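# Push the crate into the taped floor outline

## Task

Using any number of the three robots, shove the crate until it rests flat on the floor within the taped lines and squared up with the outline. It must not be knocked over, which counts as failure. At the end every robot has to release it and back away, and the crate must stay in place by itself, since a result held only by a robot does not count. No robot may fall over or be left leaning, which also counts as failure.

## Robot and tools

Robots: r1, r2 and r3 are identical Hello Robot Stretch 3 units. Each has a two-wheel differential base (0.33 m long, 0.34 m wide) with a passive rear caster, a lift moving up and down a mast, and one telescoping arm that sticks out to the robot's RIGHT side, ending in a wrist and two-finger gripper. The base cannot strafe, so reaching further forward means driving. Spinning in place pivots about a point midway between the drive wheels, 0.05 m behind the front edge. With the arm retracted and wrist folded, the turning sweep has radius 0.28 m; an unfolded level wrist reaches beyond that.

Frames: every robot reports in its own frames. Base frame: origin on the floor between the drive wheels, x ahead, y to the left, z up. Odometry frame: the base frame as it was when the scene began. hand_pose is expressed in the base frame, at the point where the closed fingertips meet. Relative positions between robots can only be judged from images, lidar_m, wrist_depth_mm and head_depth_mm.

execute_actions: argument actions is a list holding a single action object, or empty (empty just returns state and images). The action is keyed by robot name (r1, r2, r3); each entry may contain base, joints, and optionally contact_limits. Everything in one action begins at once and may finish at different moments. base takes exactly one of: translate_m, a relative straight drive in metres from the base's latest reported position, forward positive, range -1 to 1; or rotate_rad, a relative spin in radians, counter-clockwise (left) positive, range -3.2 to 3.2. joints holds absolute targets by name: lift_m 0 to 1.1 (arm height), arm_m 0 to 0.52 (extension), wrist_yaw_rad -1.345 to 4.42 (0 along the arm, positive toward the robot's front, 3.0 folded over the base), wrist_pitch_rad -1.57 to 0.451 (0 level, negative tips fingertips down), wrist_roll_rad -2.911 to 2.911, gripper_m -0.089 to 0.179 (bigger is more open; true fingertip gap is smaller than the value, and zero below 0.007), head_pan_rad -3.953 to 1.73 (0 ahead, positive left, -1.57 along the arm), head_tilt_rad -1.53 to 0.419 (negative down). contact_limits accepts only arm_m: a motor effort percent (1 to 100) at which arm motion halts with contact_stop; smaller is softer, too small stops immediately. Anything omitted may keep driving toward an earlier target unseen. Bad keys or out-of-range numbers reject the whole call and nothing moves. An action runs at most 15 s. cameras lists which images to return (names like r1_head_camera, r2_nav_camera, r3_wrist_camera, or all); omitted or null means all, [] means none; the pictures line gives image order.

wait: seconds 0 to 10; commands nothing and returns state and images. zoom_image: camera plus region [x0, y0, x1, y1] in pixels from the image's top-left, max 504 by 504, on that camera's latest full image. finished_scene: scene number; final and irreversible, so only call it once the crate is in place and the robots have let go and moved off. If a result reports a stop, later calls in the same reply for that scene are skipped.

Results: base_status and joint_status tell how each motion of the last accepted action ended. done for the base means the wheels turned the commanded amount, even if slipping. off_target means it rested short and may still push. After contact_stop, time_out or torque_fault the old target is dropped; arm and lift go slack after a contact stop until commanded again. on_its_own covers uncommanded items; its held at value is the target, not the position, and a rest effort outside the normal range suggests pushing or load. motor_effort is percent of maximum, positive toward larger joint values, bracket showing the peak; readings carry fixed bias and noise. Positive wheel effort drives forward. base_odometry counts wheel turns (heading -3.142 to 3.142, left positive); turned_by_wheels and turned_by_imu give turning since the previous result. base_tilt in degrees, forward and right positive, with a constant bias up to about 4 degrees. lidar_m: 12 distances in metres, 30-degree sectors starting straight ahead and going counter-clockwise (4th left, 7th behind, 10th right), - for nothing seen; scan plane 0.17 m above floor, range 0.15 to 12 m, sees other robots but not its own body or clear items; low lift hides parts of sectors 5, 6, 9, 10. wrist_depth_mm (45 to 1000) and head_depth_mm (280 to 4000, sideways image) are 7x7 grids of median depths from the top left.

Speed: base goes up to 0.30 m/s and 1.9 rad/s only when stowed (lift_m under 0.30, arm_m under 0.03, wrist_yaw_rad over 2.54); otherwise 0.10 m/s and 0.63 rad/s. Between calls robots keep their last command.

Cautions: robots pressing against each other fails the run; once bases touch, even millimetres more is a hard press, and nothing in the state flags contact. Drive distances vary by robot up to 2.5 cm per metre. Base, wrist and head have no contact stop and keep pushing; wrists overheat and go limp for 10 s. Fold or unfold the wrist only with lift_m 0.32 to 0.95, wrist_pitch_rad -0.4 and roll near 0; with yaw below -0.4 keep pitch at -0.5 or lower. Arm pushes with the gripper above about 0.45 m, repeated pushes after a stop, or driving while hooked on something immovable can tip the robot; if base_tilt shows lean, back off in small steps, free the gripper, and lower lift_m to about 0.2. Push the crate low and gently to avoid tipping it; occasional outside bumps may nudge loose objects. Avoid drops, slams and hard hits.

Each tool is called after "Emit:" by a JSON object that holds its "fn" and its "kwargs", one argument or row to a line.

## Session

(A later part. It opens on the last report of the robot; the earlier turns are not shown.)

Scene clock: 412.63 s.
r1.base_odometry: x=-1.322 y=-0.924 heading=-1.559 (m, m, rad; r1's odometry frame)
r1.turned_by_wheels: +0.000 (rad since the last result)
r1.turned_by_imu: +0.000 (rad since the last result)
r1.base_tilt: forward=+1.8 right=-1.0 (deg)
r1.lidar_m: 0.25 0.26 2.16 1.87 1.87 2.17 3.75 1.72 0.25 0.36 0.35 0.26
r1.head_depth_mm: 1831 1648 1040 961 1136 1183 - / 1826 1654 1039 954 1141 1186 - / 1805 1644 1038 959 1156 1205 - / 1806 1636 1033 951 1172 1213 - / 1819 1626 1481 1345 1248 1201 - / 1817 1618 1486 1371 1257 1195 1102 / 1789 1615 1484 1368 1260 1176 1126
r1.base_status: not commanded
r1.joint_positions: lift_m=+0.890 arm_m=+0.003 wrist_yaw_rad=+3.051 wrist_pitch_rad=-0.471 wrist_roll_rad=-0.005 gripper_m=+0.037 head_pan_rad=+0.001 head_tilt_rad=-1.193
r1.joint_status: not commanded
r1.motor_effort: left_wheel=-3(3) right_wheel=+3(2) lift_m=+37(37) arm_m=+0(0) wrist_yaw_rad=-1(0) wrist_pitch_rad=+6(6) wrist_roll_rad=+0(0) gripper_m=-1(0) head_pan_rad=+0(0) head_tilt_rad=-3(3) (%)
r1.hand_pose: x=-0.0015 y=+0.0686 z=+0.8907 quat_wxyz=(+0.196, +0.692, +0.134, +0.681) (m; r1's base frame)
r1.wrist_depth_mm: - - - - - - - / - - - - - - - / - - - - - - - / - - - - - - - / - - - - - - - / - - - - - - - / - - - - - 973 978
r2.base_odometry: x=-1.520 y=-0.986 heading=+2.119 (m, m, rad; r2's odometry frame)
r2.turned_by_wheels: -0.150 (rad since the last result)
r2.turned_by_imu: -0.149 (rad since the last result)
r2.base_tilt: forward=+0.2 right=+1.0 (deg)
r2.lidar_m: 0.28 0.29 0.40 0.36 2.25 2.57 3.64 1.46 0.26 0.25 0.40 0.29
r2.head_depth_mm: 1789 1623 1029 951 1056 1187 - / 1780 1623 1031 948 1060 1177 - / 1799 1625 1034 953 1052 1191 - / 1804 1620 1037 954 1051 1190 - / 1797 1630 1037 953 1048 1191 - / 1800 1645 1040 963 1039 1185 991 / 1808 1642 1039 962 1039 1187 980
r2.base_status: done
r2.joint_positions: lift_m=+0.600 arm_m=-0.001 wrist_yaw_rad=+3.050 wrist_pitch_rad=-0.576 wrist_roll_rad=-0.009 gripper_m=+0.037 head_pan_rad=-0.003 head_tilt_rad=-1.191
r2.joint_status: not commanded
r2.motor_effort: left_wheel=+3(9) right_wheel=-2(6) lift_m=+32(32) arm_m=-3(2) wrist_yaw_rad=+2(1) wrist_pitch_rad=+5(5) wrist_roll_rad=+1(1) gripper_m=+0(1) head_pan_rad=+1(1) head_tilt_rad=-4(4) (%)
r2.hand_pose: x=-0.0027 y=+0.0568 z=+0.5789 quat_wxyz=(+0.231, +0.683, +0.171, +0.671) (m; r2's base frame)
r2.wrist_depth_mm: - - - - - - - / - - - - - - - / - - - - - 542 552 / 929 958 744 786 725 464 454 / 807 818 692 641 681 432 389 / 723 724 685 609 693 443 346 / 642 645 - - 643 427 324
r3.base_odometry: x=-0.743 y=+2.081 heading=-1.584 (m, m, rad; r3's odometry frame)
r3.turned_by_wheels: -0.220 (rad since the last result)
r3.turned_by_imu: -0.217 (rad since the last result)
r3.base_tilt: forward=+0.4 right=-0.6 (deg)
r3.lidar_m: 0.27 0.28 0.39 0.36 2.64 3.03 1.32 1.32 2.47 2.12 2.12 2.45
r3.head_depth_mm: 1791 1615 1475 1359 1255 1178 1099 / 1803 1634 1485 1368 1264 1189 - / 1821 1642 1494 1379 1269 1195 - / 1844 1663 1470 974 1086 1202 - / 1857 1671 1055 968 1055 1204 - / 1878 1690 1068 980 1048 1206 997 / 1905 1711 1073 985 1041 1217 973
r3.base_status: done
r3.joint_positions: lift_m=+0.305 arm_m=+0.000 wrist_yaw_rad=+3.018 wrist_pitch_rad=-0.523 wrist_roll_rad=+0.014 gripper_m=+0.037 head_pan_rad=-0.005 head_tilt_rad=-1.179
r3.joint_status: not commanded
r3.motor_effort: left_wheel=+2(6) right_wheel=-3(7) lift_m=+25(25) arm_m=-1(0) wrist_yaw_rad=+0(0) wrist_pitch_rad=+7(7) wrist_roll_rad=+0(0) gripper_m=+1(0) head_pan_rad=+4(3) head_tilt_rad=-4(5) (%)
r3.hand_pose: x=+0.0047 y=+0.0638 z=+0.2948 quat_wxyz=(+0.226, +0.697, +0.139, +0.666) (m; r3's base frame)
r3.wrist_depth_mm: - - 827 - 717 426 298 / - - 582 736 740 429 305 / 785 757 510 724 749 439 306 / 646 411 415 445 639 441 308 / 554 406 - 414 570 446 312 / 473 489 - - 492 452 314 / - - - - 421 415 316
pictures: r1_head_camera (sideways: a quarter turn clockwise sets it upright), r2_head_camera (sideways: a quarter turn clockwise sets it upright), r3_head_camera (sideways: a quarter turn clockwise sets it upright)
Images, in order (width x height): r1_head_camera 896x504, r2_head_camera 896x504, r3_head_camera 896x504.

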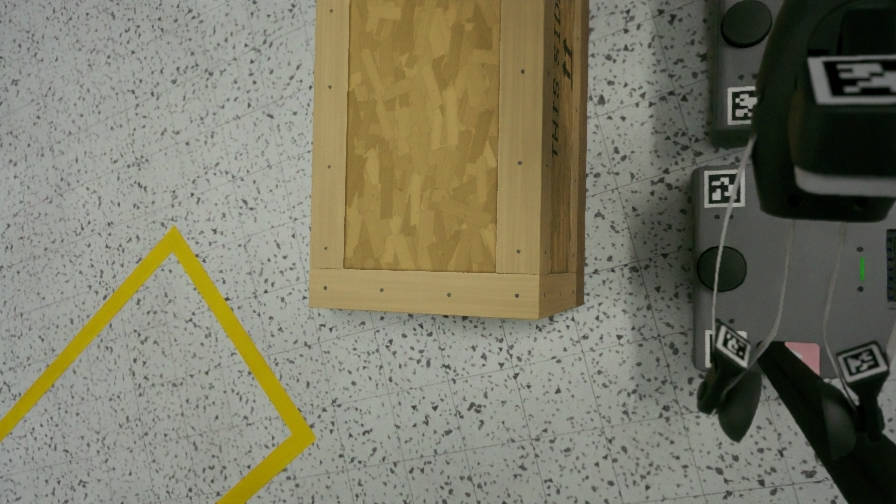

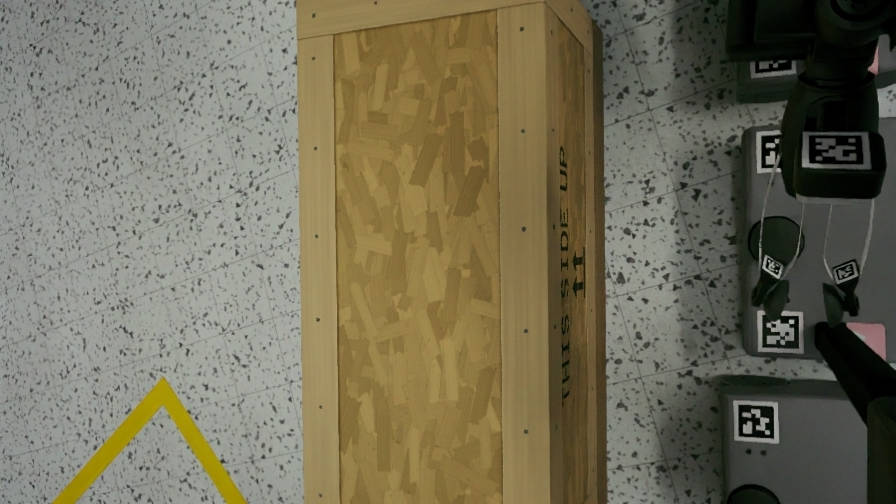

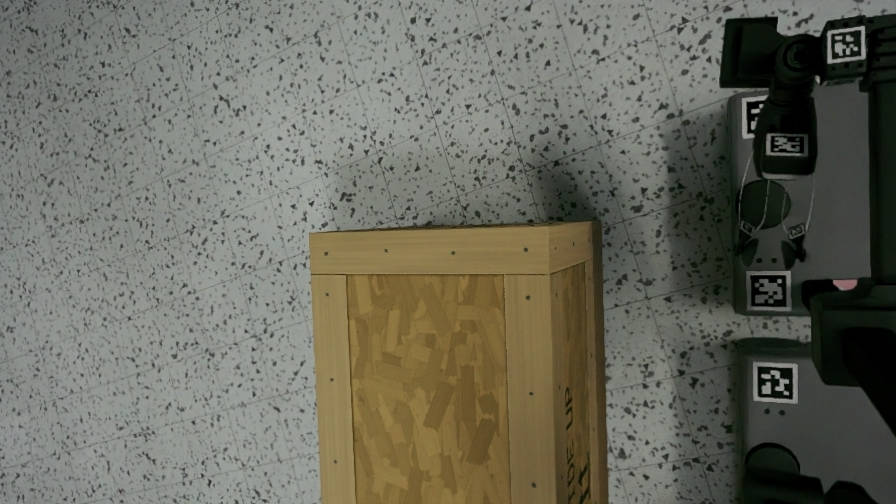

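Emit:
{"fn": "execute_actions", "kwargs": {
  "actions": [
    {"r1":{"base":{"translate_m":0.2}},"r2":{"base":{"translate_m":0.23}},"r3":{"base":{"translate_m":0.22}}}
  ],
  "cameras": []
}}

Emit:
{"fn": "execute_actions", "kwargs": {
  "actions": [
    {"r1":{"base":{"translate_m":0.08}},"r2":{"base":{"translate_m":0.08}},"r3":{"base":{"translate_m":0.08}}}
  ],
  "cameras": ["r1_head_camera","r2_head_camera","r3_head_camera"]
}}

Scene clock: 420.70 s.
r1.base_odometry: x=-1.320 y=-1.124 heading=-1.560 (m, m, rad; r1's odometry frame)
r1.turned_by_wheels: -0.001 (rad since the last result)
r1.turned_by_imu: -0.009 (rad since the last result)
r1.base_tilt: forward=+1.9 right=-1.0 (deg)
r1.lidar_m: - - 2.23 1.93 1.92 2.22 3.85 1.87 0.25 0.20 0.15 -
r1.head_depth_mm: 1827 1668 1501 956 887 1009 - / 1829 1638 1504 957 886 935 - / 1815 1635 1490 954 883 836 - / 1799 1631 1495 949 884 834 - / 1806 1636 1491 1358 1227 839 - / 1798 1636 1475 1373 1263 1193 1099 / 1782 1621 1489 1359 1269 1174 1115
r1.base_status: translate_m off_target (by the wheels' count: +0.1999 of +0.2000)
r1.joint_positions: lift_m=+0.890 arm_m=+0.003 wrist_yaw_rad=+3.051 wrist_pitch_rad=-0.471 wrist_roll_rad=-0.005 gripper_m=+0.037 head_pan_rad=+0.001 head_tilt_rad=-1.193
r1.joint_status: not commanded
r1.on_its_own: right_wheel is at rest, and its effort (+37) is outside its rest range (-18 to +18)
r1.motor_effort: left_wheel=+0(5) right_wheel=+37(79) lift_m=+37(37) arm_m=+0(0) wrist_yaw_rad=-1(1) wrist_pitch_rad=+6(7) wrist_roll_rad=+0(0) gripper_m=+0(0) head_pan_rad=+0(0) head_tilt_rad=-2(3) (%)
r1.hand_pose: x=-0.0015 y=+0.0686 z=+0.8907 quat_wxyz=(+0.196, +0.692, +0.134, +0.681) (m; r1's base frame)
r1.wrist_depth_mm: - - - - - - - / - - - - - - - / - - - - - - - / - - - - - - - / - - - - - - - / - - - - - - - / - - - - - 993 980
r2.base_odometry: x=-1.639 y=-0.790 heading=+2.119 (m, m, rad; r2's odometry frame)
r2.turned_by_wheels: +0.000 (rad since the last result)
r2.turned_by_imu: +0.001 (rad since the last result)
r2.base_tilt: forward=+0.2 right=+0.9 (deg)
r2.lidar_m: - - 0.15 0.20 2.31 2.65 3.83 1.67 0.25 0.21 0.15 -
r2.head_depth_mm: 1789 1621 1475 947 878 828 - / 1795 1631 1485 951 881 835 - / 1794 1624 1490 952 885 837 - / 1810 1637 1489 953 882 835 - / 1805 1632 1495 954 884 835 - / 1821 1635 1494 955 884 843 1010 / 1822 1631 1507 959 889 844 978
r2.base_status: translate_m off_target (by the wheels' count: +0.2298 of +0.2300)
r2.joint_positions: lift_m=+0.600 arm_m=-0.001 wrist_yaw_rad=+3.050 wrist_pitch_rad=-0.576 wrist_roll_rad=-0.009 gripper_m=+0.037 head_pan_rad=-0.003 head_tilt_rad=-1.191
r2.joint_status: not commanded
r2.on_its_own: left_wheel is at rest, and its effort (+26) is outside its rest range (-18 to +18); right_wheel is at rest, and its effort (+23) is outside its rest range (-18 to +18)
r2.motor_effort: left_wheel=+26(30) right_wheel=+23(26) lift_m=+33(33) arm_m=-3(2) wrist_yaw_rad=+0(1) wrist_pitch_rad=+5(5) wrist_roll_rad=+0(1) gripper_m=+0(0) head_pan_rad=+0(1) head_tilt_rad=-4(4) (%)
r2.hand_pose: x=-0.0027 y=+0.0568 z=+0.5789 quat_wxyz=(+0.231, +0.683, +0.171, +0.671) (m; r2's base frame)
r2.wrist_depth_mm: - - - - - - - / - - - - - - - / - - 700 567 535 535 - / 921 950 733 665 449 453 482 / 807 811 646 636 395 386 391 / 717 730 591 590 333 342 344 / 642 642 - - 302 307 307
r3.base_odometry: x=-0.746 y=+1.861 heading=-1.584 (m, m, rad; r3's odometry frame)
r3.turned_by_wheels: +0.000 (rad since the last result)
r3.turned_by_imu: -0.002 (rad since the last result)
r3.base_tilt: forward=+0.4 right=-0.6 (deg)
r3.lidar_m: 0.16 - 0.15 0.22 2.69 3.10 1.52 1.54 2.40 2.06 2.07 2.37
r3.head_depth_mm: 1788 1623 1479 1354 1250 1182 1105 / 1800 1635 1486 1370 1264 1188 - / 1821 1647 1506 1373 1271 1193 - / 1838 1654 1513 1350 895 832 - / 1859 1669 1517 970 895 848 - / 1889 1684 1537 977 900 853 996 / 1893 1712 1540 986 910 847 971
r3.base_status: done
r3.joint_positions: lift_m=+0.305 arm_m=+0.000 wrist_yaw_rad=+3.018 wrist_pitch_rad=-0.523 wrist_roll_rad=+0.014 gripper_m=+0.037 head_pan_rad=-0.005 head_tilt_rad=-1.179
r3.joint_status: not commanded
r3.motor_effort: left_wheel=+2(8) right_wheel=-3(3) lift_m=+26(26) arm_m=+0(0) wrist_yaw_rad=+0(1) wrist_pitch_rad=+7(7) wrist_roll_rad=+0(0) gripper_m=+0(0) head_pan_rad=+5(3) head_tilt_rad=-4(4) (%)
r3.hand_pose: x=+0.0047 y=+0.0638 z=+0.2948 quat_wxyz=(+0.226, +0.697, +0.139, +0.666) (m; r3's base frame)
r3.wrist_depth_mm: - - 818 562 167 140 148 / - - 613 588 164 104 99 / 785 793 509 477 168 97 78 / 649 425 414 399 177 98 84 / 549 429 - 402 158 101 98 / 478 486 - - 146 115 120 / - - - - 208 139 154
pictures: none
No camera images: the call's "cameras" was empty. Leave "cameras" out to get every camera's image.

Scene clock: 423.67 s.
r1.base_odometry: x=-1.319 y=-1.203 heading=-1.559 (m, m, rad; r1's odometry frame)
r1.turned_by_wheels: +0.000 (rad since the last result)
r1.turned_by_imu: -0.031 (rad since the last result)
r1.base_tilt: forward=+1.8 right=-1.0 (deg)
r1.lidar_m: - - 2.28 1.93 1.92 2.19 3.63 1.88 0.25 0.20 0.15 -
r1.head_depth_mm: 1846 1654 1510 958 883 1006 - / 1826 1651 1508 955 886 935 - / 1823 1637 1494 958 885 839 - / 1809 1640 1498 949 880 832 - / 1799 1633 1498 1350 1226 839 - / 1804 1625 1494 1381 1258 1197 1104 / 1780 1629 1479 1363 1260 1173 1121
r1.base_status: translate_m off_target (by the wheels' count: +0.0797 of +0.0800)
r1.joint_positions: lift_m=+0.890 arm_m=+0.003 wrist_yaw_rad=+3.051 wrist_pitch_rad=-0.471 wrist_roll_rad=-0.005 gripper_m=+0.037 head_pan_rad=+0.001 head_tilt_rad=-1.193
r1.joint_status: not commanded
r1.on_its_own: left_wheel is at rest, and its effort (+58) is outside its rest range (-18 to +18); right_wheel is at rest, and its effort (+27) is outside its rest range (-18 to +18)
r1.motor_effort: left_wheel=+58(70) right_wheel=+27(63) lift_m=+37(37) arm_m=+0(0) wrist_yaw_rad=-1(0) wrist_pitch_rad=+6(6) wrist_roll_rad=+0(0) gripper_m=+0(0) head_pan_rad=+0(1) head_tilt_rad=-3(3) (%)
r1.hand_pose: x=-0.0015 y=+0.0685 z=+0.8907 quat_wxyz=(+0.196, +0.692, +0.134, +0.681) (m; r1's base frame)
r1.wrist_depth_mm: - - - - - - - / - - - - - - - / - - - - - - - / - - - - - - - / - - - - - - - / - - - - - - - / - - - - - - 966
r2.base_odometry: x=-1.681 y=-0.722 heading=+2.119 (m, m, rad; r2's odometry frame)
r2.turned_by_wheels: +0.000 (rad since the last result)
r2.turned_by_imu: -0.010 (rad since the last result)
r2.base_tilt: forward=+0.2 right=+0.9 (deg)
r2.lidar_m: - - 0.15 0.20 2.30 2.63 3.86 1.68 0.25 0.20 0.15 -
r2.head_depth_mm: 1784 1622 1487 953 878 828 - / 1805 1620 1485 952 882 835 - / 1800 1625 1483 954 883 834 - / 1805 1626 1493 953 884 836 - / 1789 1638 1490 955 886 836 - / 1811 1632 1488 960 884 843 1012 / 1827 1637 1491 959 889 845 981
r2.base_status: translate_m off_target (by the wheels' count: +0.0797 of +0.0800)
r2.joint_positions: lift_m=+0.600 arm_m=-0.001 wrist_yaw_rad=+3.050 wrist_pitch_rad=-0.576 wrist_roll_rad=-0.009 gripper_m=+0.037 head_pan_rad=-0.002 head_tilt_rad=-1.190
r2.joint_status: not commanded
r2.on_its_own: left_wheel is at rest, and its effort (+52) is outside its rest range (-18 to +18); right_wheel is at rest, and its effort (+33) is outside its rest range (-18 to +18)
r2.motor_effort: left_wheel=+52(90) right_wheel=+33(83) lift_m=+32(34) arm_m=-2(2) wrist_yaw_rad=+1(3) wrist_pitch_rad=+5(6) wrist_roll_rad=+0(1) gripper_m=-1(0) head_pan_rad=-1(2) head_tilt_rad=-4(4) (%)
r2.hand_pose: x=-0.0028 y=+0.0568 z=+0.5789 quat_wxyz=(+0.231, +0.683, +0.171, +0.671) (m; r2's base frame)
r2.wrist_depth_mm: - - - - - - - / - - - - - - - / - - 687 568 533 534 - / 922 939 732 656 450 449 481 / 799 823 640 637 394 388 390 / 718 713 593 582 331 341 344 / 646 651 - - 302 306 307
r3.base_odometry: x=-0.747 y=+1.781 heading=-1.584 (m, m, rad; r3's odometry frame)
r3.turned_by_wheels: +0.001 (rad since the last result)
r3.turned_by_imu: -0.005 (rad since the last result)
r3.base_tilt: forward=+0.4 right=-0.5 (deg)
r3.lidar_m: 0.16 - 0.15 0.21 2.69 3.09 1.54 1.54 2.41 2.06 2.06 2.37
r3.head_depth_mm: 1793 1618 1468 1359 1253 1180 1099 / 1823 1627 1488 1368 1266 1186 - / 1825 1642 1496 1379 1269 1196 - / 1843 1664 1509 1100 890 834 - / 1849 1676 1528 970 897 847 - / 1888 1688 1528 978 905 854 996 / 1901 1708 1556 984 908 850 971
r3.base_status: translate_m off_target (by the wheels' count: +0.0797 of +0.0800)
r3.joint_positions: lift_m=+0.305 arm_m=+0.000 wrist_yaw_rad=+3.018 wrist_pitch_rad=-0.523 wrist_roll_rad=+0.014 gripper_m=+0.037 head_pan_rad=-0.005 head_tilt_rad=-1.179
r3.joint_status: not commanded
r3.on_its_own: left_wheel is at rest, and its effort (+54) is outside its rest range (-18 to +18); right_wheel is at rest, and its effort (+31) is outside its rest range (-18 to +18)
r3.motor_effort: left_wheel=+54(82) right_wheel=+31(49) lift_m=+26(26) arm_m=+0(1) wrist_yaw_rad=+0(0) wrist_pitch_rad=+7(7) wrist_roll_rad=+0(0) gripper_m=+1(0) head_pan_rad=+3(3) head_tilt_rad=-5(6) (%)
r3.hand_pose: x=+0.0047 y=+0.0638 z=+0.2948 quat_wxyz=(+0.226, +0.697, +0.139, +0.666) (m; r3's base frame)
r3.wrist_depth_mm: - - 815 546 167 140 148 / - - 601 585 153 101 99 / 781 791 504 462 157 90 76 / 649 411 415 400 161 91 83 / 554 410 - 390 147 98 97 / 476 492 - - 136 114 118 / - - - - 192 138 152
pictures: r1_head_camera (sideways: a quarter turn clockwise sets it upright), r2_head_camera (sideways: a quarter turn clockwise sets it upright), r3_head_camera (sideways: a quarter turn clockwise sets it upright)
Images, in order (width x height): r1_head_camera 896x504, r2_head_camera 896x504, r3_head_camera 896x504.

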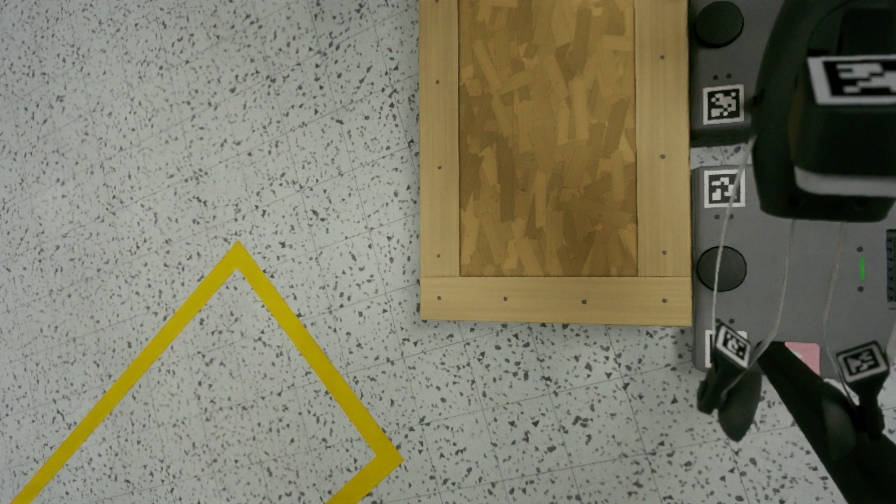

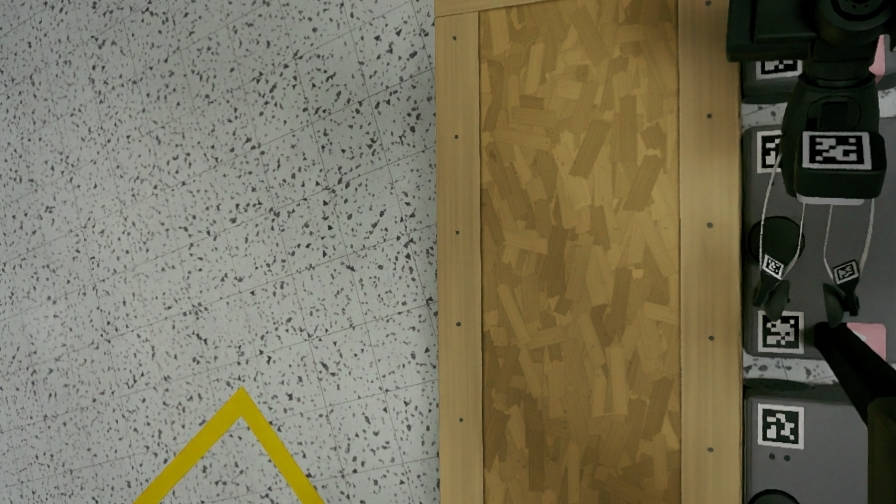

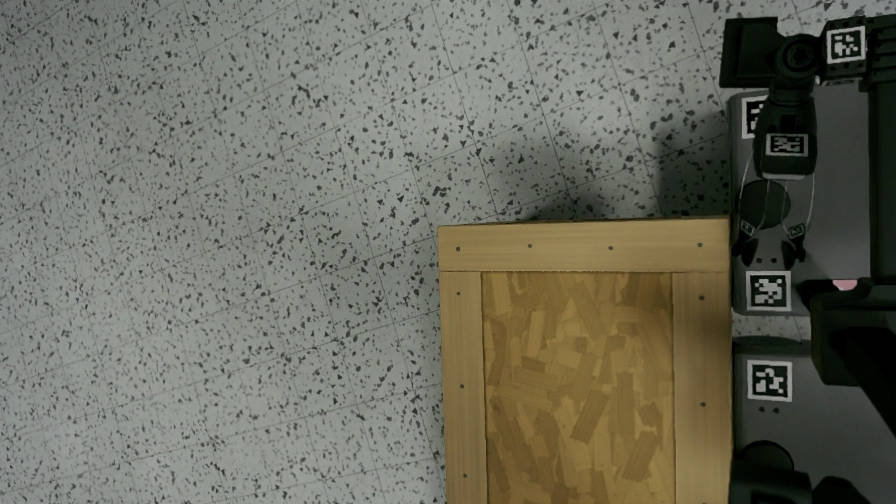

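Emit:
{"fn": "execute_actions", "kwargs": {
  "actions": [
    {"r1":{"base":{"translate_m":0.3}},"r2":{"base":{"translate_m":0.3}},"r3":{"base":{"translate_m":0.3}}}
  ],
  "cameras": ["r1_head_camera","r2_head_camera"]
}}

Scene clock: 432.43 s.
r1.base_odometry: x=-1.315 y=-1.503 heading=-1.559 (m, m, rad; r1's odometry frame)
r1.turned_by_wheels: +0.000 (rad since the last result)
r1.turned_by_imu: -0.015 (rad since the last result)
r1.base_tilt: forward=+1.9 right=-1.0 (deg)
r1.lidar_m: - - 2.30 1.93 1.93 2.18 3.58 1.89 0.24 0.20 0.15 -
r1.head_depth_mm: 1832 1662 1506 960 890 1012 - / 1853 1666 1499 956 883 932 - / 1812 1649 1502 952 881 838 - / 1821 1646 1499 950 878 839 - / 1805 1617 1483 1354 896 845 - / 1793 1619 1477 1362 1269 1191 1105 / 1779 1610 1476 1363 1261 1177 1117
r1.base_status: translate_m off_target (by the wheels' count: +0.2997 of +0.3000)
r1.joint_positions: lift_m=+0.890 arm_m=+0.003 wrist_yaw_rad=+3.051 wrist_pitch_rad=-0.471 wrist_roll_rad=-0.005 gripper_m=+0.037 head_pan_rad=+0.001 head_tilt_rad=-1.194
r1.joint_status: not commanded
r1.on_its_own: left_wheel is at rest, and its effort (+58) is outside its rest range (-18 to +18); right_wheel is at rest, and its effort (+36) is outside its rest range (-18 to +18)
r1.motor_effort: left_wheel=+58(67) right_wheel=+36(64) lift_m=+36(36) arm_m=+0(0) wrist_yaw_rad=+0(1) wrist_pitch_rad=+7(7) wrist_roll_rad=+0(0) gripper_m=+0(0) head_pan_rad=+0(0) head_tilt_rad=-3(3) (%)
r1.hand_pose: x=-0.0015 y=+0.0685 z=+0.8907 quat_wxyz=(+0.196, +0.692, +0.134, +0.681) (m; r1's base frame)
r1.wrist_depth_mm: - - - - - - - / - - - - - - - / - - - - - - - / - - - - - - - / - - - - - - - / - - - - - - - / - - - - - - 996
r2.base_odometry: x=-1.837 y=-0.466 heading=+2.120 (m, m, rad; r2's odometry frame)
r2.turned_by_wheels: +0.000 (rad since the last result)
r2.turned_by_imu: -0.016 (rad since the last result)
r2.base_tilt: forward=+0.2 right=+0.9 (deg)
r2.lidar_m: - - 0.15 0.20 2.30 2.61 3.88 1.69 0.26 0.20 0.15 -
r2.head_depth_mm: 1802 1611 1488 952 879 824 - / 1788 1617 1478 949 884 840 - / 1788 1635 1489 953 881 832 - / 1801 1634 1498 955 882 837 - / 1814 1642 1496 951 884 834 - / 1813 1631 1499 955 885 842 986 / 1821 1629 1498 959 891 842 982
r2.base_status: translate_m off_target (by the wheels' count: +0.2997 of +0.3000)
r2.joint_positions: lift_m=+0.600 arm_m=-0.001 wrist_yaw_rad=+3.050 wrist_pitch_rad=-0.576 wrist_roll_rad=-0.009 gripper_m=+0.037 head_pan_rad=-0.001 head_tilt_rad=-1.191
r2.joint_status: not commanded
r2.on_its_own: left_wheel is at rest, and its effort (+49) is outside its rest range (-18 to +18); right_wheel is at rest, and its effort (+37) is outside its rest range (-18 to +18)
r2.motor_effort: left_wheel=+49(100) right_wheel=+37(86) lift_m=+33(34) arm_m=-1(3) wrist_yaw_rad=+1(2) wrist_pitch_rad=+5(6) wrist_roll_rad=+1(1) gripper_m=+0(0) head_pan_rad=-1(1) head_tilt_rad=-4(4) (%)
r2.hand_pose: x=-0.0027 y=+0.0569 z=+0.5789 quat_wxyz=(+0.231, +0.683, +0.171, +0.671) (m; r2's base frame)
r2.wrist_depth_mm: - - - - - - - / - - - - - - - / - - 672 567 534 536 - / 926 920 732 665 448 453 479 / 808 815 636 636 394 394 392 / 710 717 590 575 330 346 345 / 626 640 - - 302 305 305
r3.base_odometry: x=-0.751 y=+1.482 heading=-1.583 (m, m, rad; r3's odometry frame)
r3.turned_by_wheels: +0.001 (rad since the last result)
r3.turned_by_imu: -0.016 (rad since the last result)
r3.base_tilt: forward=+0.4 right=-0.6 (deg)
r3.lidar_m: 0.16 - 0.15 0.21 2.69 3.08 1.54 1.54 2.43 2.07 2.06 2.36
r3.head_depth_mm: 1782 1622 1476 1357 1247 1182 1097 / 1793 1640 1489 1369 1261 1187 - / 1828 1641 1494 1373 1274 1190 - / 1839 1666 1515 1093 890 833 - / 1869 1670 1524 969 895 848 - / 1869 1701 1542 978 903 853 997 / 1900 1697 1550 985 907 851 981
r3.base_status: translate_m off_target (by the wheels' count: +0.2997 of +0.3000)
r3.joint_positions: lift_m=+0.305 arm_m=+0.000 wrist_yaw_rad=+3.018 wrist_pitch_rad=-0.523 wrist_roll_rad=+0.014 gripper_m=+0.037 head_pan_rad=-0.005 head_tilt_rad=-1.179
r3.joint_status: not commanded
r3.on_its_own: left_wheel is at rest, and its effort (+60) is outside its rest range (-18 to +18); right_wheel is at rest, and its effort (+36) is outside its rest range (-18 to +18)
r3.motor_effort: left_wheel=+60(65) right_wheel=+36(44) lift_m=+25(26) arm_m=+0(1) wrist_yaw_rad=-1(0) wrist_pitch_rad=+7(7) wrist_roll_rad=+0(0) gripper_m=-1(1) head_pan_rad=+3(4) head_tilt_rad=-5(5) (%)
r3.hand_pose: x=+0.0047 y=+0.0638 z=+0.2948 quat_wxyz=(+0.226, +0.697, +0.139, +0.666) (m; r3's base frame)
r3.wrist_depth_mm: - - 812 546 167 140 148 / - - 602 587 153 101 99 / 788 795 503 467 156 89 77 / 646 422 412 400 161 91 83 / 547 434 - 404 147 98 97 / 478 497 - - 136 114 118 / - - - - 192 138 152
pictures: r1_head_camera (sideways: a quarter turn clockwise sets it upright), r2_head_camera (sideways: a quarter turn clockwise sets it upright)
Images, in order (width x height): r1_head_camera 896x504, r2_head_camera 896x504.

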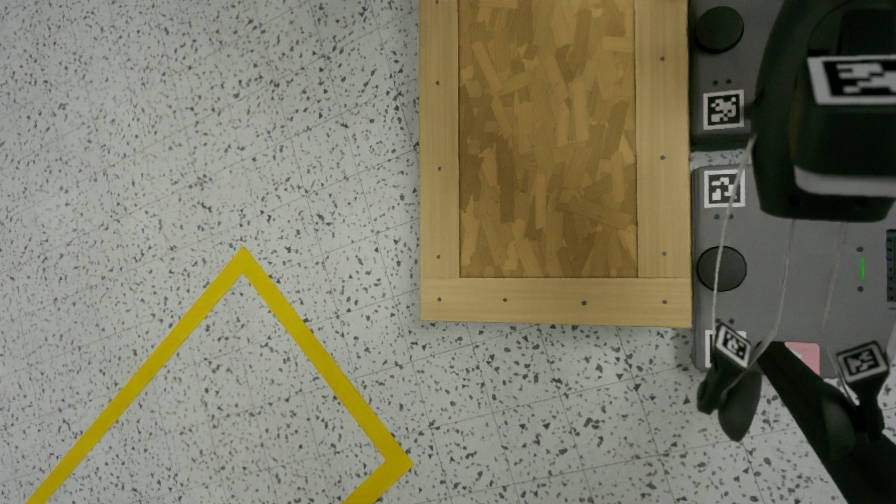

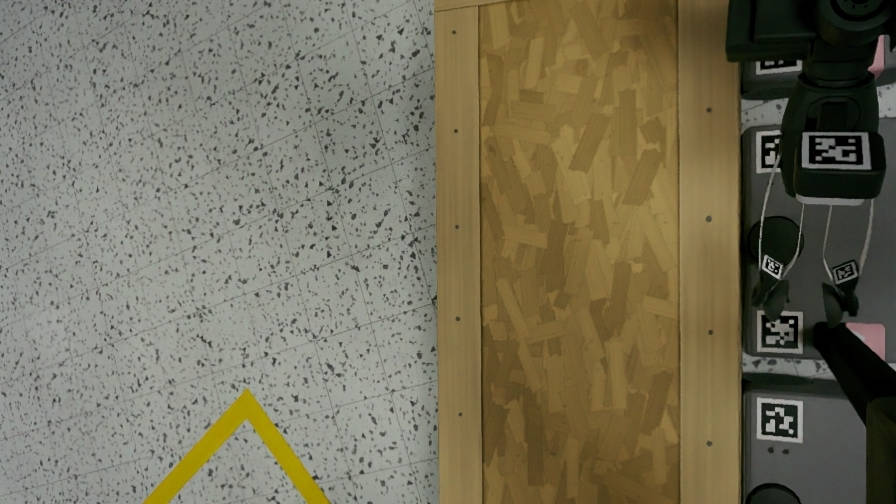

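Emit:
{"fn": "execute_actions", "kwargs": {
  "actions": [
    {"r1":{"base":{"translate_m":-0.003},"joints":{"lift_m":0.94,"wrist_pitch_rad":-0.4,"wrist_yaw_rad":1.6}},"r2":{"base":{"translate_m":-0.003},"joints":{"lift_m":0.67,"wrist_pitch_rad":-0.4,"wrist_yaw_rad":1.6}},"r3":{"base":{"translate_m":-0.003},"joints":{"lift_m":0.4,"wrist_pitch_rad":-0.25}}}
  ],
  "cameras": ["r3_nav_camera"]
}}

Emit:
{"fn": "execute_actions", "kwargs": {
  "actions": [
    {"r1":{"joints":{"wrist_pitch_rad":0}},"r2":{"joints":{"wrist_pitch_rad":0}},"r3":{"joints":{"wrist_pitch_rad":-0.1,"wrist_yaw_rad":1.57}}}
  ],
  "cameras": ["r2_nav_camera"]
}}

Emit:
{"fn": "execute_actions", "kwargs": {
  "actions": [
    {"r1":{"base":{"translate_m":0.15}},"r2":{"base":{"translate_m":0.15}},"r3":{"base":{"translate_m":0.15}}}
  ],
  "cameras": ["r1_head_camera","r2_head_camera"]
}}

Scene clock: 461.27 s.
r1.base_odometry: x=-1.316 y=-1.500 heading=-1.559 (m, m, rad; r1's odometry frame)
r1.turned_by_wheels: +0.000 (rad since the last result)
r1.turned_by_imu: +0.000 (rad since the last result)
r1.base_tilt: forward=+1.9 right=-1.1 (deg)
r1.lidar_m: - - 2.30 1.93 1.93 2.17 3.57 1.90 0.24 0.22 0.15 -
r1.head_depth_mm: 1826 1647 1520 947 888 1015 954 / 1824 1634 1502 945 883 1011 980 / 1823 1641 1511 953 883 840 1092 / 1808 1637 1495 950 880 832 - / 1797 1617 1501 1356 897 841 - / 1817 1615 1476 1367 1262 1183 1073 / 1779 1631 1491 1363 1264 1172 1122
r1.base_status: done
r1.joint_positions: lift_m=+0.940 arm_m=+0.003 wrist_yaw_rad=+1.603 wrist_pitch_rad=-0.419 wrist_roll_rad=-0.005 gripper_m=+0.037 head_pan_rad=+0.001 head_tilt_rad=-1.194
r1.joint_status: all done
r1.motor_effort: left_wheel=+1(46) right_wheel=+0(30) lift_m=+39(41) arm_m=+0(0) wrist_yaw_rad=-3(4) wrist_pitch_rad=+8(7) wrist_roll_rad=+0(0) gripper_m=+0(0) head_pan_rad=+0(0) head_tilt_rad=-3(2) (%)
r1.hand_pose: x=+0.2028 y=-0.1409 z=+0.9520 quat_wxyz=(+0.588, +0.598, -0.374, +0.396) (m; r1's base frame)
r1.wrist_depth_mm: - - - - - - - / - - - - - - - / - - - - - - - / - - - - - - - / - - - - - - - / - - - - - - - / - - - - - - -
r2.base_odometry: x=-1.836 y=-0.469 heading=+2.120 (m, m, rad; r2's odometry frame)
r2.turned_by_wheels: +0.000 (rad since the last result)
r2.turned_by_imu: -0.001 (rad since the last result)
r2.base_tilt: forward=+0.2 right=+0.9 (deg)
r2.lidar_m: - - 0.15 0.22 2.30 2.60 3.87 1.69 0.26 0.22 0.15 -
r2.head_depth_mm: 1790 1635 1482 948 878 - - / 1796 1621 1467 950 882 836 1086 / 1810 1625 1488 951 883 834 - / 1799 1635 1485 952 884 837 - / 1817 1621 1494 954 888 836 - / 1803 1638 1492 959 886 843 993 / 1810 1637 1501 959 889 841 978
r2.base_status: done
r2.joint_positions: lift_m=+0.670 arm_m=-0.001 wrist_yaw_rad=+1.602 wrist_pitch_rad=-0.419 wrist_roll_rad=-0.009 gripper_m=+0.037 head_pan_rad=-0.001 head_tilt_rad=-1.191
r2.joint_status: all done
r2.motor_effort: left_wheel=+0(39) right_wheel=+0(31) lift_m=+38(39) arm_m=-1(1) wrist_yaw_rad=-1(1) wrist_pitch_rad=+6(6) wrist_roll_rad=+1(1) gripper_m=+0(1) head_pan_rad=-1(0) head_tilt_rad=-4(4) (%)
r2.hand_pose: x=+0.2028 y=-0.1371 z=+0.6822 quat_wxyz=(+0.589, +0.597, -0.373, +0.397) (m; r2's base frame)
r2.wrist_depth_mm: - - - - - - - / - - - - - - - / - - - - - - - / - - - - - - - / - - - - - - - / 460 459 450 462 459 869 908 / 401 403 402 400 407 767 773
r3.base_odometry: x=-0.751 y=+1.485 heading=-1.583 (m, m, rad; r3's odometry frame)
r3.turned_by_wheels: +0.000 (rad since the last result)
r3.turned_by_imu: -0.001 (rad since the last result)
r3.base_tilt: forward=+0.4 right=-0.6 (deg)
r3.lidar_m: 0.16 - 0.15 0.22 2.69 3.07 1.54 1.54 2.43 2.07 2.07 2.36
r3.head_depth_mm: 1795 1609 1481 1358 1256 1185 - / 1808 1631 1487 1360 1266 1183 - / 1816 1648 1492 1375 1272 1198 - / 1847 1660 1516 1101 890 833 - / 1848 1681 1525 968 895 845 1127 / 1888 1691 1531 976 904 854 999 / 1899 1711 1547 984 897 859 984
r3.base_status: done
r3.joint_positions: lift_m=+0.400 arm_m=+0.000 wrist_yaw_rad=+3.018 wrist_pitch_rad=-0.273 wrist_roll_rad=+0.014 gripper_m=+0.037 head_pan_rad=-0.005 head_tilt_rad=-1.179
r3.joint_status: all done
r3.motor_effort: left_wheel=+0(46) right_wheel=+0(33) lift_m=+29(29) arm_m=+0(0) wrist_yaw_rad=+0(0) wrist_pitch_rad=+11(11) wrist_roll_rad=+0(0) gripper_m=+0(1) head_pan_rad=+3(3) head_tilt_rad=-5(5) (%)
r3.hand_pose: x=+0.0084 y=+0.0940 z=+0.4463 quat_wxyz=(+0.140, +0.710, +0.052, +0.689) (m; r3's base frame)
r3.wrist_depth_mm: - - 863 - - - - / - - 887 - - - - / - - 950 669 553 559 - / - - 819 638 374 377 376 / 911 924 - 642 292 284 285 / 749 748 - 503 234 229 228 / 628 535 461 438 195 189 189
pictures: r3_nav_camera (sideways: a quarter turn counterclockwise sets it upright)
Images, in order (width x height): r3_nav_camera 672x504.

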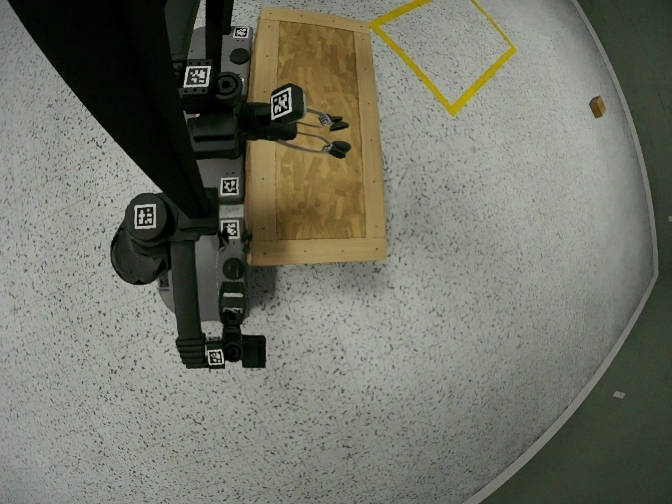

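Scene clock: 463.00 s.
r1.base_odometry: x=-1.316 y=-1.500 heading=-1.559 (m, m, rad; r1's odometry frame)
r1.turned_by_wheels: +0.000 (rad since the last result)
r1.turned_by_imu: +0.000 (rad since the last result)
r1.base_tilt: forward=+1.8 right=-1.0 (deg)
r1.lidar_m: - - 2.31 1.93 1.93 2.17 3.57 1.90 0.24 0.22 0.15 -
r1.head_depth_mm: 1842 1700 1489 954 890 1017 953 / 1809 1651 1495 952 881 1005 983 / 1822 1643 1491 953 884 836 1091 / 1798 1641 1487 951 878 835 - / 1812 1616 1482 1349 897 840 - / 1790 1634 1481 1368 1261 1175 1076 / 1798 1623 1479 1363 1264 1170 1120
r1.base_status: not commanded
r1.joint_positions: lift_m=+0.940 arm_m=+0.003 wrist_yaw_rad=+1.603 wrist_pitch_rad=-0.023 wrist_roll_rad=-0.005 gripper_m=+0.037 head_pan_rad=+0.001 head_tilt_rad=-1.194
r1.joint_status: all done
r1.motor_effort: left_wheel=+0(0) right_wheel=+0(0) lift_m=+39(39) arm_m=+0(0) wrist_yaw_rad=-2(2) wrist_pitch_rad=+10(9) wrist_roll_rad=+0(0) gripper_m=+0(0) head_pan_rad=+1(1) head_tilt_rad=-3(3) (%)
r1.hand_pose: x=+0.2341 y=-0.1399 z=+1.0483 quat_wxyz=(+0.499, +0.512, -0.484, +0.503) (m; r1's base frame)
r1.wrist_depth_mm: - - - - - - - / - - - - - - - / - - - - - - - / - - - - - - - / - - - - - - - / - - - - - - - / - - - - - - -
r2.base_odometry: x=-1.836 y=-0.469 heading=+2.120 (m, m, rad; r2's odometry frame)
r2.turned_by_wheels: +0.000 (rad since the last result)
r2.turned_by_imu: +0.000 (rad since the last result)
r2.base_tilt: forward=+0.3 right=+0.9 (deg)
r2.lidar_m: - - 0.15 0.22 2.30 2.60 3.87 1.69 0.26 0.22 0.15 -
r2.head_depth_mm: 1788 1614 1481 1383 881 - 951 / 1781 1620 1486 1383 883 837 1093 / 1798 1630 1494 951 885 833 - / 1788 1638 1494 953 883 835 - / 1807 1649 1498 950 882 837 - / 1803 1634 1494 956 886 845 995 / 1809 1644 1499 959 887 844 972
r2.base_status: not commanded
r2.joint_positions: lift_m=+0.670 arm_m=-0.001 wrist_yaw_rad=+1.602 wrist_pitch_rad=-0.024 wrist_roll_rad=-0.009 gripper_m=+0.037 head_pan_rad=-0.001 head_tilt_rad=-1.191
r2.joint_status: all done
r2.motor_effort: left_wheel=+0(1) right_wheel=+0(0) lift_m=+38(38) arm_m=-1(2) wrist_yaw_rad=-1(1) wrist_pitch_rad=+7(7) wrist_roll_rad=+1(1) gripper_m=+0(0) head_pan_rad=+0(0) head_tilt_rad=-3(3) (%)
r2.hand_pose: x=+0.2341 y=-0.1360 z=+0.7783 quat_wxyz=(+0.501, +0.511, -0.483, +0.504) (m; r2's base frame)
r2.wrist_depth_mm: - - - - - - - / - - - - - - - / - - - - - - - / - - - - - - - / - - - - - - - / - - - - - - - / - - - - - - -
r3.base_odometry: x=-0.751 y=+1.485 heading=-1.583 (m, m, rad; r3's odometry frame)
r3.turned_by_wheels: +0.000 (rad since the last result)
r3.turned_by_imu: +0.000 (rad since the last result)
r3.base_tilt: forward=+0.4 right=-0.5 (deg)
r3.lidar_m: 0.16 - 0.15 0.22 2.69 3.06 1.54 1.54 2.44 2.07 2.07 2.36
r3.head_depth_mm: 1781 1619 1474 1358 1254 1177 - / 1805 1634 1487 1364 1264 1191 - / 1824 1644 1496 1373 1273 1195 - / 1847 1667 1510 1104 891 836 - / 1864 1683 1519 969 897 850 1130 / 1880 1685 1543 977 905 856 999 / 1880 1716 1557 984 909 861 990
r3.base_status: not commanded
r3.joint_positions: lift_m=+0.400 arm_m=+0.000 wrist_yaw_rad=+1.573 wrist_pitch_rad=-0.125 wrist_roll_rad=+0.014 gripper_m=+0.037 head_pan_rad=-0.005 head_tilt_rad=-1.179
r3.joint_status: all done
r3.motor_effort: left_wheel=+1(0) right_wheel=+0(0) lift_m=+29(29) arm_m=+0(0) wrist_yaw_rad=-1(3) wrist_pitch_rad=+12(13) wrist_roll_rad=+0(0) gripper_m=+0(0) head_pan_rad=+2(3) head_tilt_rad=-5(5) (%)
r3.hand_pose: x=+0.2299 y=-0.1440 z=+0.4827 quat_wxyz=(+0.527, +0.534, -0.470, +0.465) (m; r3's base frame)
r3.wrist_depth_mm: - - - - - - - / - - - - - - - / - - - - - - - / - - - - - - - / 383 385 - - - - - / 292 306 - 916 - 933 951 / 232 260 729 744 739 748 758
pictures: r2_nav_camera (sideways: a quarter turn counterclockwise sets it upright)
Images, in order (width x height): r2_nav_camera 672x504.

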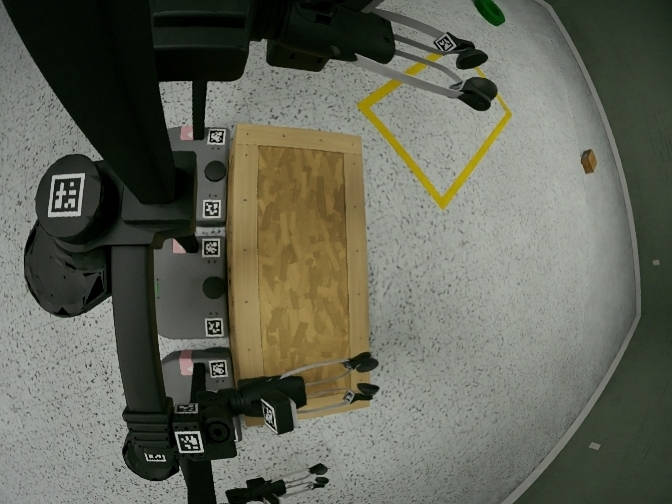

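Scene clock: 467.00 s.
r1.base_odometry: x=-1.314 y=-1.650 heading=-1.559 (m, m, rad; r1's odometry frame)
r1.turned_by_wheels: +0.000 (rad since the last result)
r1.turned_by_imu: -0.010 (rad since the last result)
r1.base_tilt: forward=+1.9 right=-1.0 (deg)
r1.lidar_m: - - 2.32 1.94 1.93 2.17 3.51 1.91 0.24 0.20 0.15 -
r1.head_depth_mm: 1821 1689 1497 955 885 1008 952 / 1818 1638 1501 959 885 1004 971 / 1830 1641 1500 957 878 843 1092 / 1804 1632 1491 951 878 837 - / 1805 1642 1493 1362 896 840 - / 1811 1627 1485 1363 1259 1167 1084 / 1794 1624 1474 1350 1259 1173 1117
r1.base_status: translate_m off_target (by the wheels' count: +0.1498 of +0.1500)
r1.joint_positions: lift_m=+0.940 arm_m=+0.003 wrist_yaw_rad=+1.600 wrist_pitch_rad=-0.021 wrist_roll_rad=-0.005 gripper_m=+0.037 head_pan_rad=+0.001 head_tilt_rad=-1.194
r1.joint_status: not commanded
r1.on_its_own: left_wheel is at rest, and its effort (+50) is outside its rest range (-18 to +18); right_wheel is at rest, and its effort (+29) is outside its rest range (-18 to +18)
r1.motor_effort: left_wheel=+50(70) right_wheel=+29(74) lift_m=+37(39) arm_m=+0(0) wrist_yaw_rad=+0(3) wrist_pitch_rad=+8(10) wrist_roll_rad=+0(1) gripper_m=+0(0) head_pan_rad=+0(0) head_tilt_rad=-3(4) (%)
r1.hand_pose: x=+0.2342 y=-0.1405 z=+1.0490 quat_wxyz=(+0.499, +0.511, -0.486, +0.503) (m; r1's base frame)
r1.wrist_depth_mm: - - - - - - - / - - - - - - - / - - - - - - - / - - - - - - - / - - - - - - - / - - - - - - - / - - - - - - -
r2.base_odometry: x=-1.914 y=-0.341 heading=+2.120 (m, m, rad; r2's odometry frame)
r2.turned_by_wheels: +0.000 (rad since the last result)
r2.turned_by_imu: -0.010 (rad since the last result)
r2.base_tilt: forward=+0.2 right=+0.9 (deg)
r2.lidar_m: - - 0.15 0.20 2.30 2.59 3.90 1.70 0.27 0.20 0.15 -
r2.head_depth_mm: 1789 1610 1475 1380 882 - 954 / 1793 1625 1488 1376 881 839 1086 / 1805 1636 1479 946 884 835 - / 1812 1630 1489 957 884 836 - / 1816 1630 1497 956 886 835 - / 1810 1633 1487 952 890 842 990 / 1826 1644 1493 959 888 846 977
r2.base_status: translate_m off_target (by the wheels' count: +0.1498 of +0.1500)
r2.joint_positions: lift_m=+0.670 arm_m=-0.001 wrist_yaw_rad=+1.600 wrist_pitch_rad=-0.020 wrist_roll_rad=-0.009 gripper_m=+0.037 head_pan_rad=-0.001 head_tilt_rad=-1.191
r2.joint_status: not commanded
r2.on_its_own: left_wheel is at rest, and its effort (+38) is outside its rest range (-18 to +18); right_wheel is at rest, and its effort (+30) is outside its rest range (-18 to +18)
r2.motor_effort: left_wheel=+38(99) right_wheel=+30(88) lift_m=+33(38) arm_m=-1(1) wrist_yaw_rad=+0(4) wrist_pitch_rad=+6(8) wrist_roll_rad=+1(1) gripper_m=+1(0) head_pan_rad=+0(1) head_tilt_rad=-4(4) (%)
r2.hand_pose: x=+0.2342 y=-0.1365 z=+0.7794 quat_wxyz=(+0.500, +0.510, -0.485, +0.505) (m; r2's base frame)
r2.wrist_depth_mm: - - - - - - - / - - - - - - - / - - - - - - - / - - - - - - - / - - - - - - - / - - - - - - - / - - - - - - -
r3.base_odometry: x=-0.753 y=+1.335 heading=-1.582 (m, m, rad; r3's odometry frame)
r3.turned_by_wheels: +0.001 (rad since the last result)
r3.turned_by_imu: -0.010 (rad since the last result)
r3.base_tilt: forward=+0.3 right=-0.6 (deg)
r3.lidar_m: 0.16 - 0.15 0.21 2.70 3.05 1.55 1.55 2.45 2.07 2.06 2.34
r3.head_depth_mm: 1780 1616 1475 1357 1249 1166 - / 1793 1634 1488 1363 1260 1187 - / 1822 1648 1510 1373 1277 1192 - / 1845 1661 1511 1098 887 832 - / 1863 1675 1535 969 894 847 1131 / 1877 1691 1542 978 902 856 1001 / 1890 1706 1554 981 909 859 992
r3.base_status: translate_m off_target (by the wheels' count: +0.1497 of +0.1500)
r3.joint_positions: lift_m=+0.400 arm_m=+0.000 wrist_yaw_rad=+1.572 wrist_pitch_rad=-0.123 wrist_roll_rad=+0.014 gripper_m=+0.037 head_pan_rad=-0.005 head_tilt_rad=-1.179
r3.joint_status: not commanded
r3.on_its_own: left_wheel is at rest, and its effort (+60) is outside its rest range (-18 to +18); right_wheel is at rest, and its effort (+35) is outside its rest range (-18 to +18)
r3.motor_effort: left_wheel=+60(72) right_wheel=+35(50) lift_m=+28(29) arm_m=+0(0) wrist_yaw_rad=+0(2) wrist_pitch_rad=+11(12) wrist_roll_rad=+0(0) gripper_m=+0(1) head_pan_rad=+3(4) head_tilt_rad=-4(4) (%)
r3.hand_pose: x=+0.2300 y=-0.1443 z=+0.4831 quat_wxyz=(+0.527, +0.533, -0.471, +0.465) (m; r3's base frame)
r3.wrist_depth_mm: - - - - - - - / - - - - - - - / - - - - - - - / - - - - - - - / 387 386 - - - - - / 293 306 - 938 - 920 951 / 232 262 753 748 741 757 765
pictures: r1_head_camera (sideways: a quarter turn clockwise sets it upright), r2_head_camera (sideways: a quarter turn clockwise sets it upright)
Images, in order (width x height): r1_head_camera 896x504, r2_head_camera 896x504.

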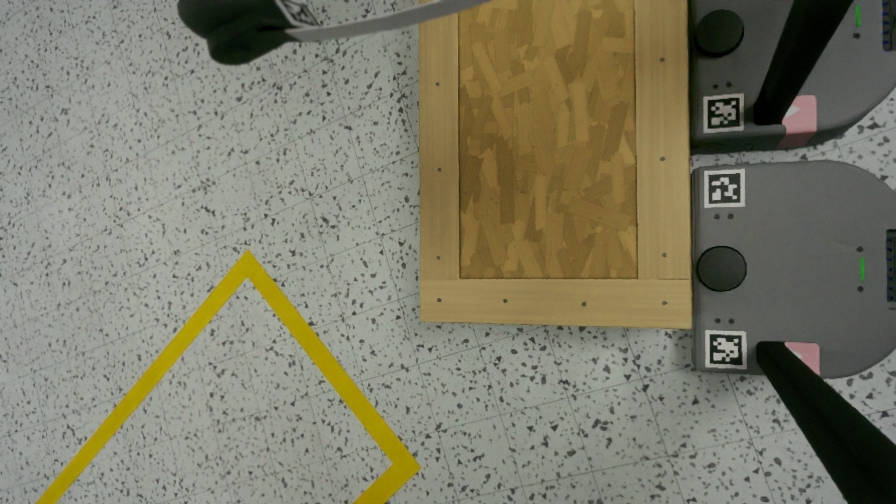

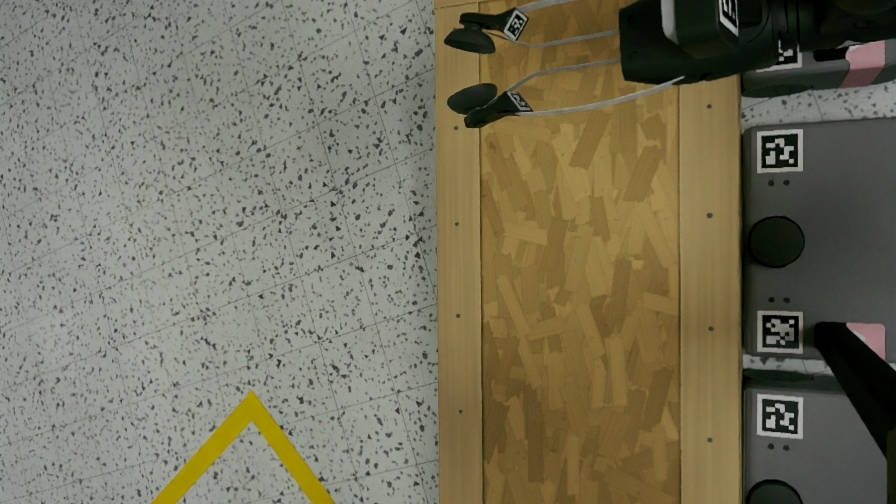

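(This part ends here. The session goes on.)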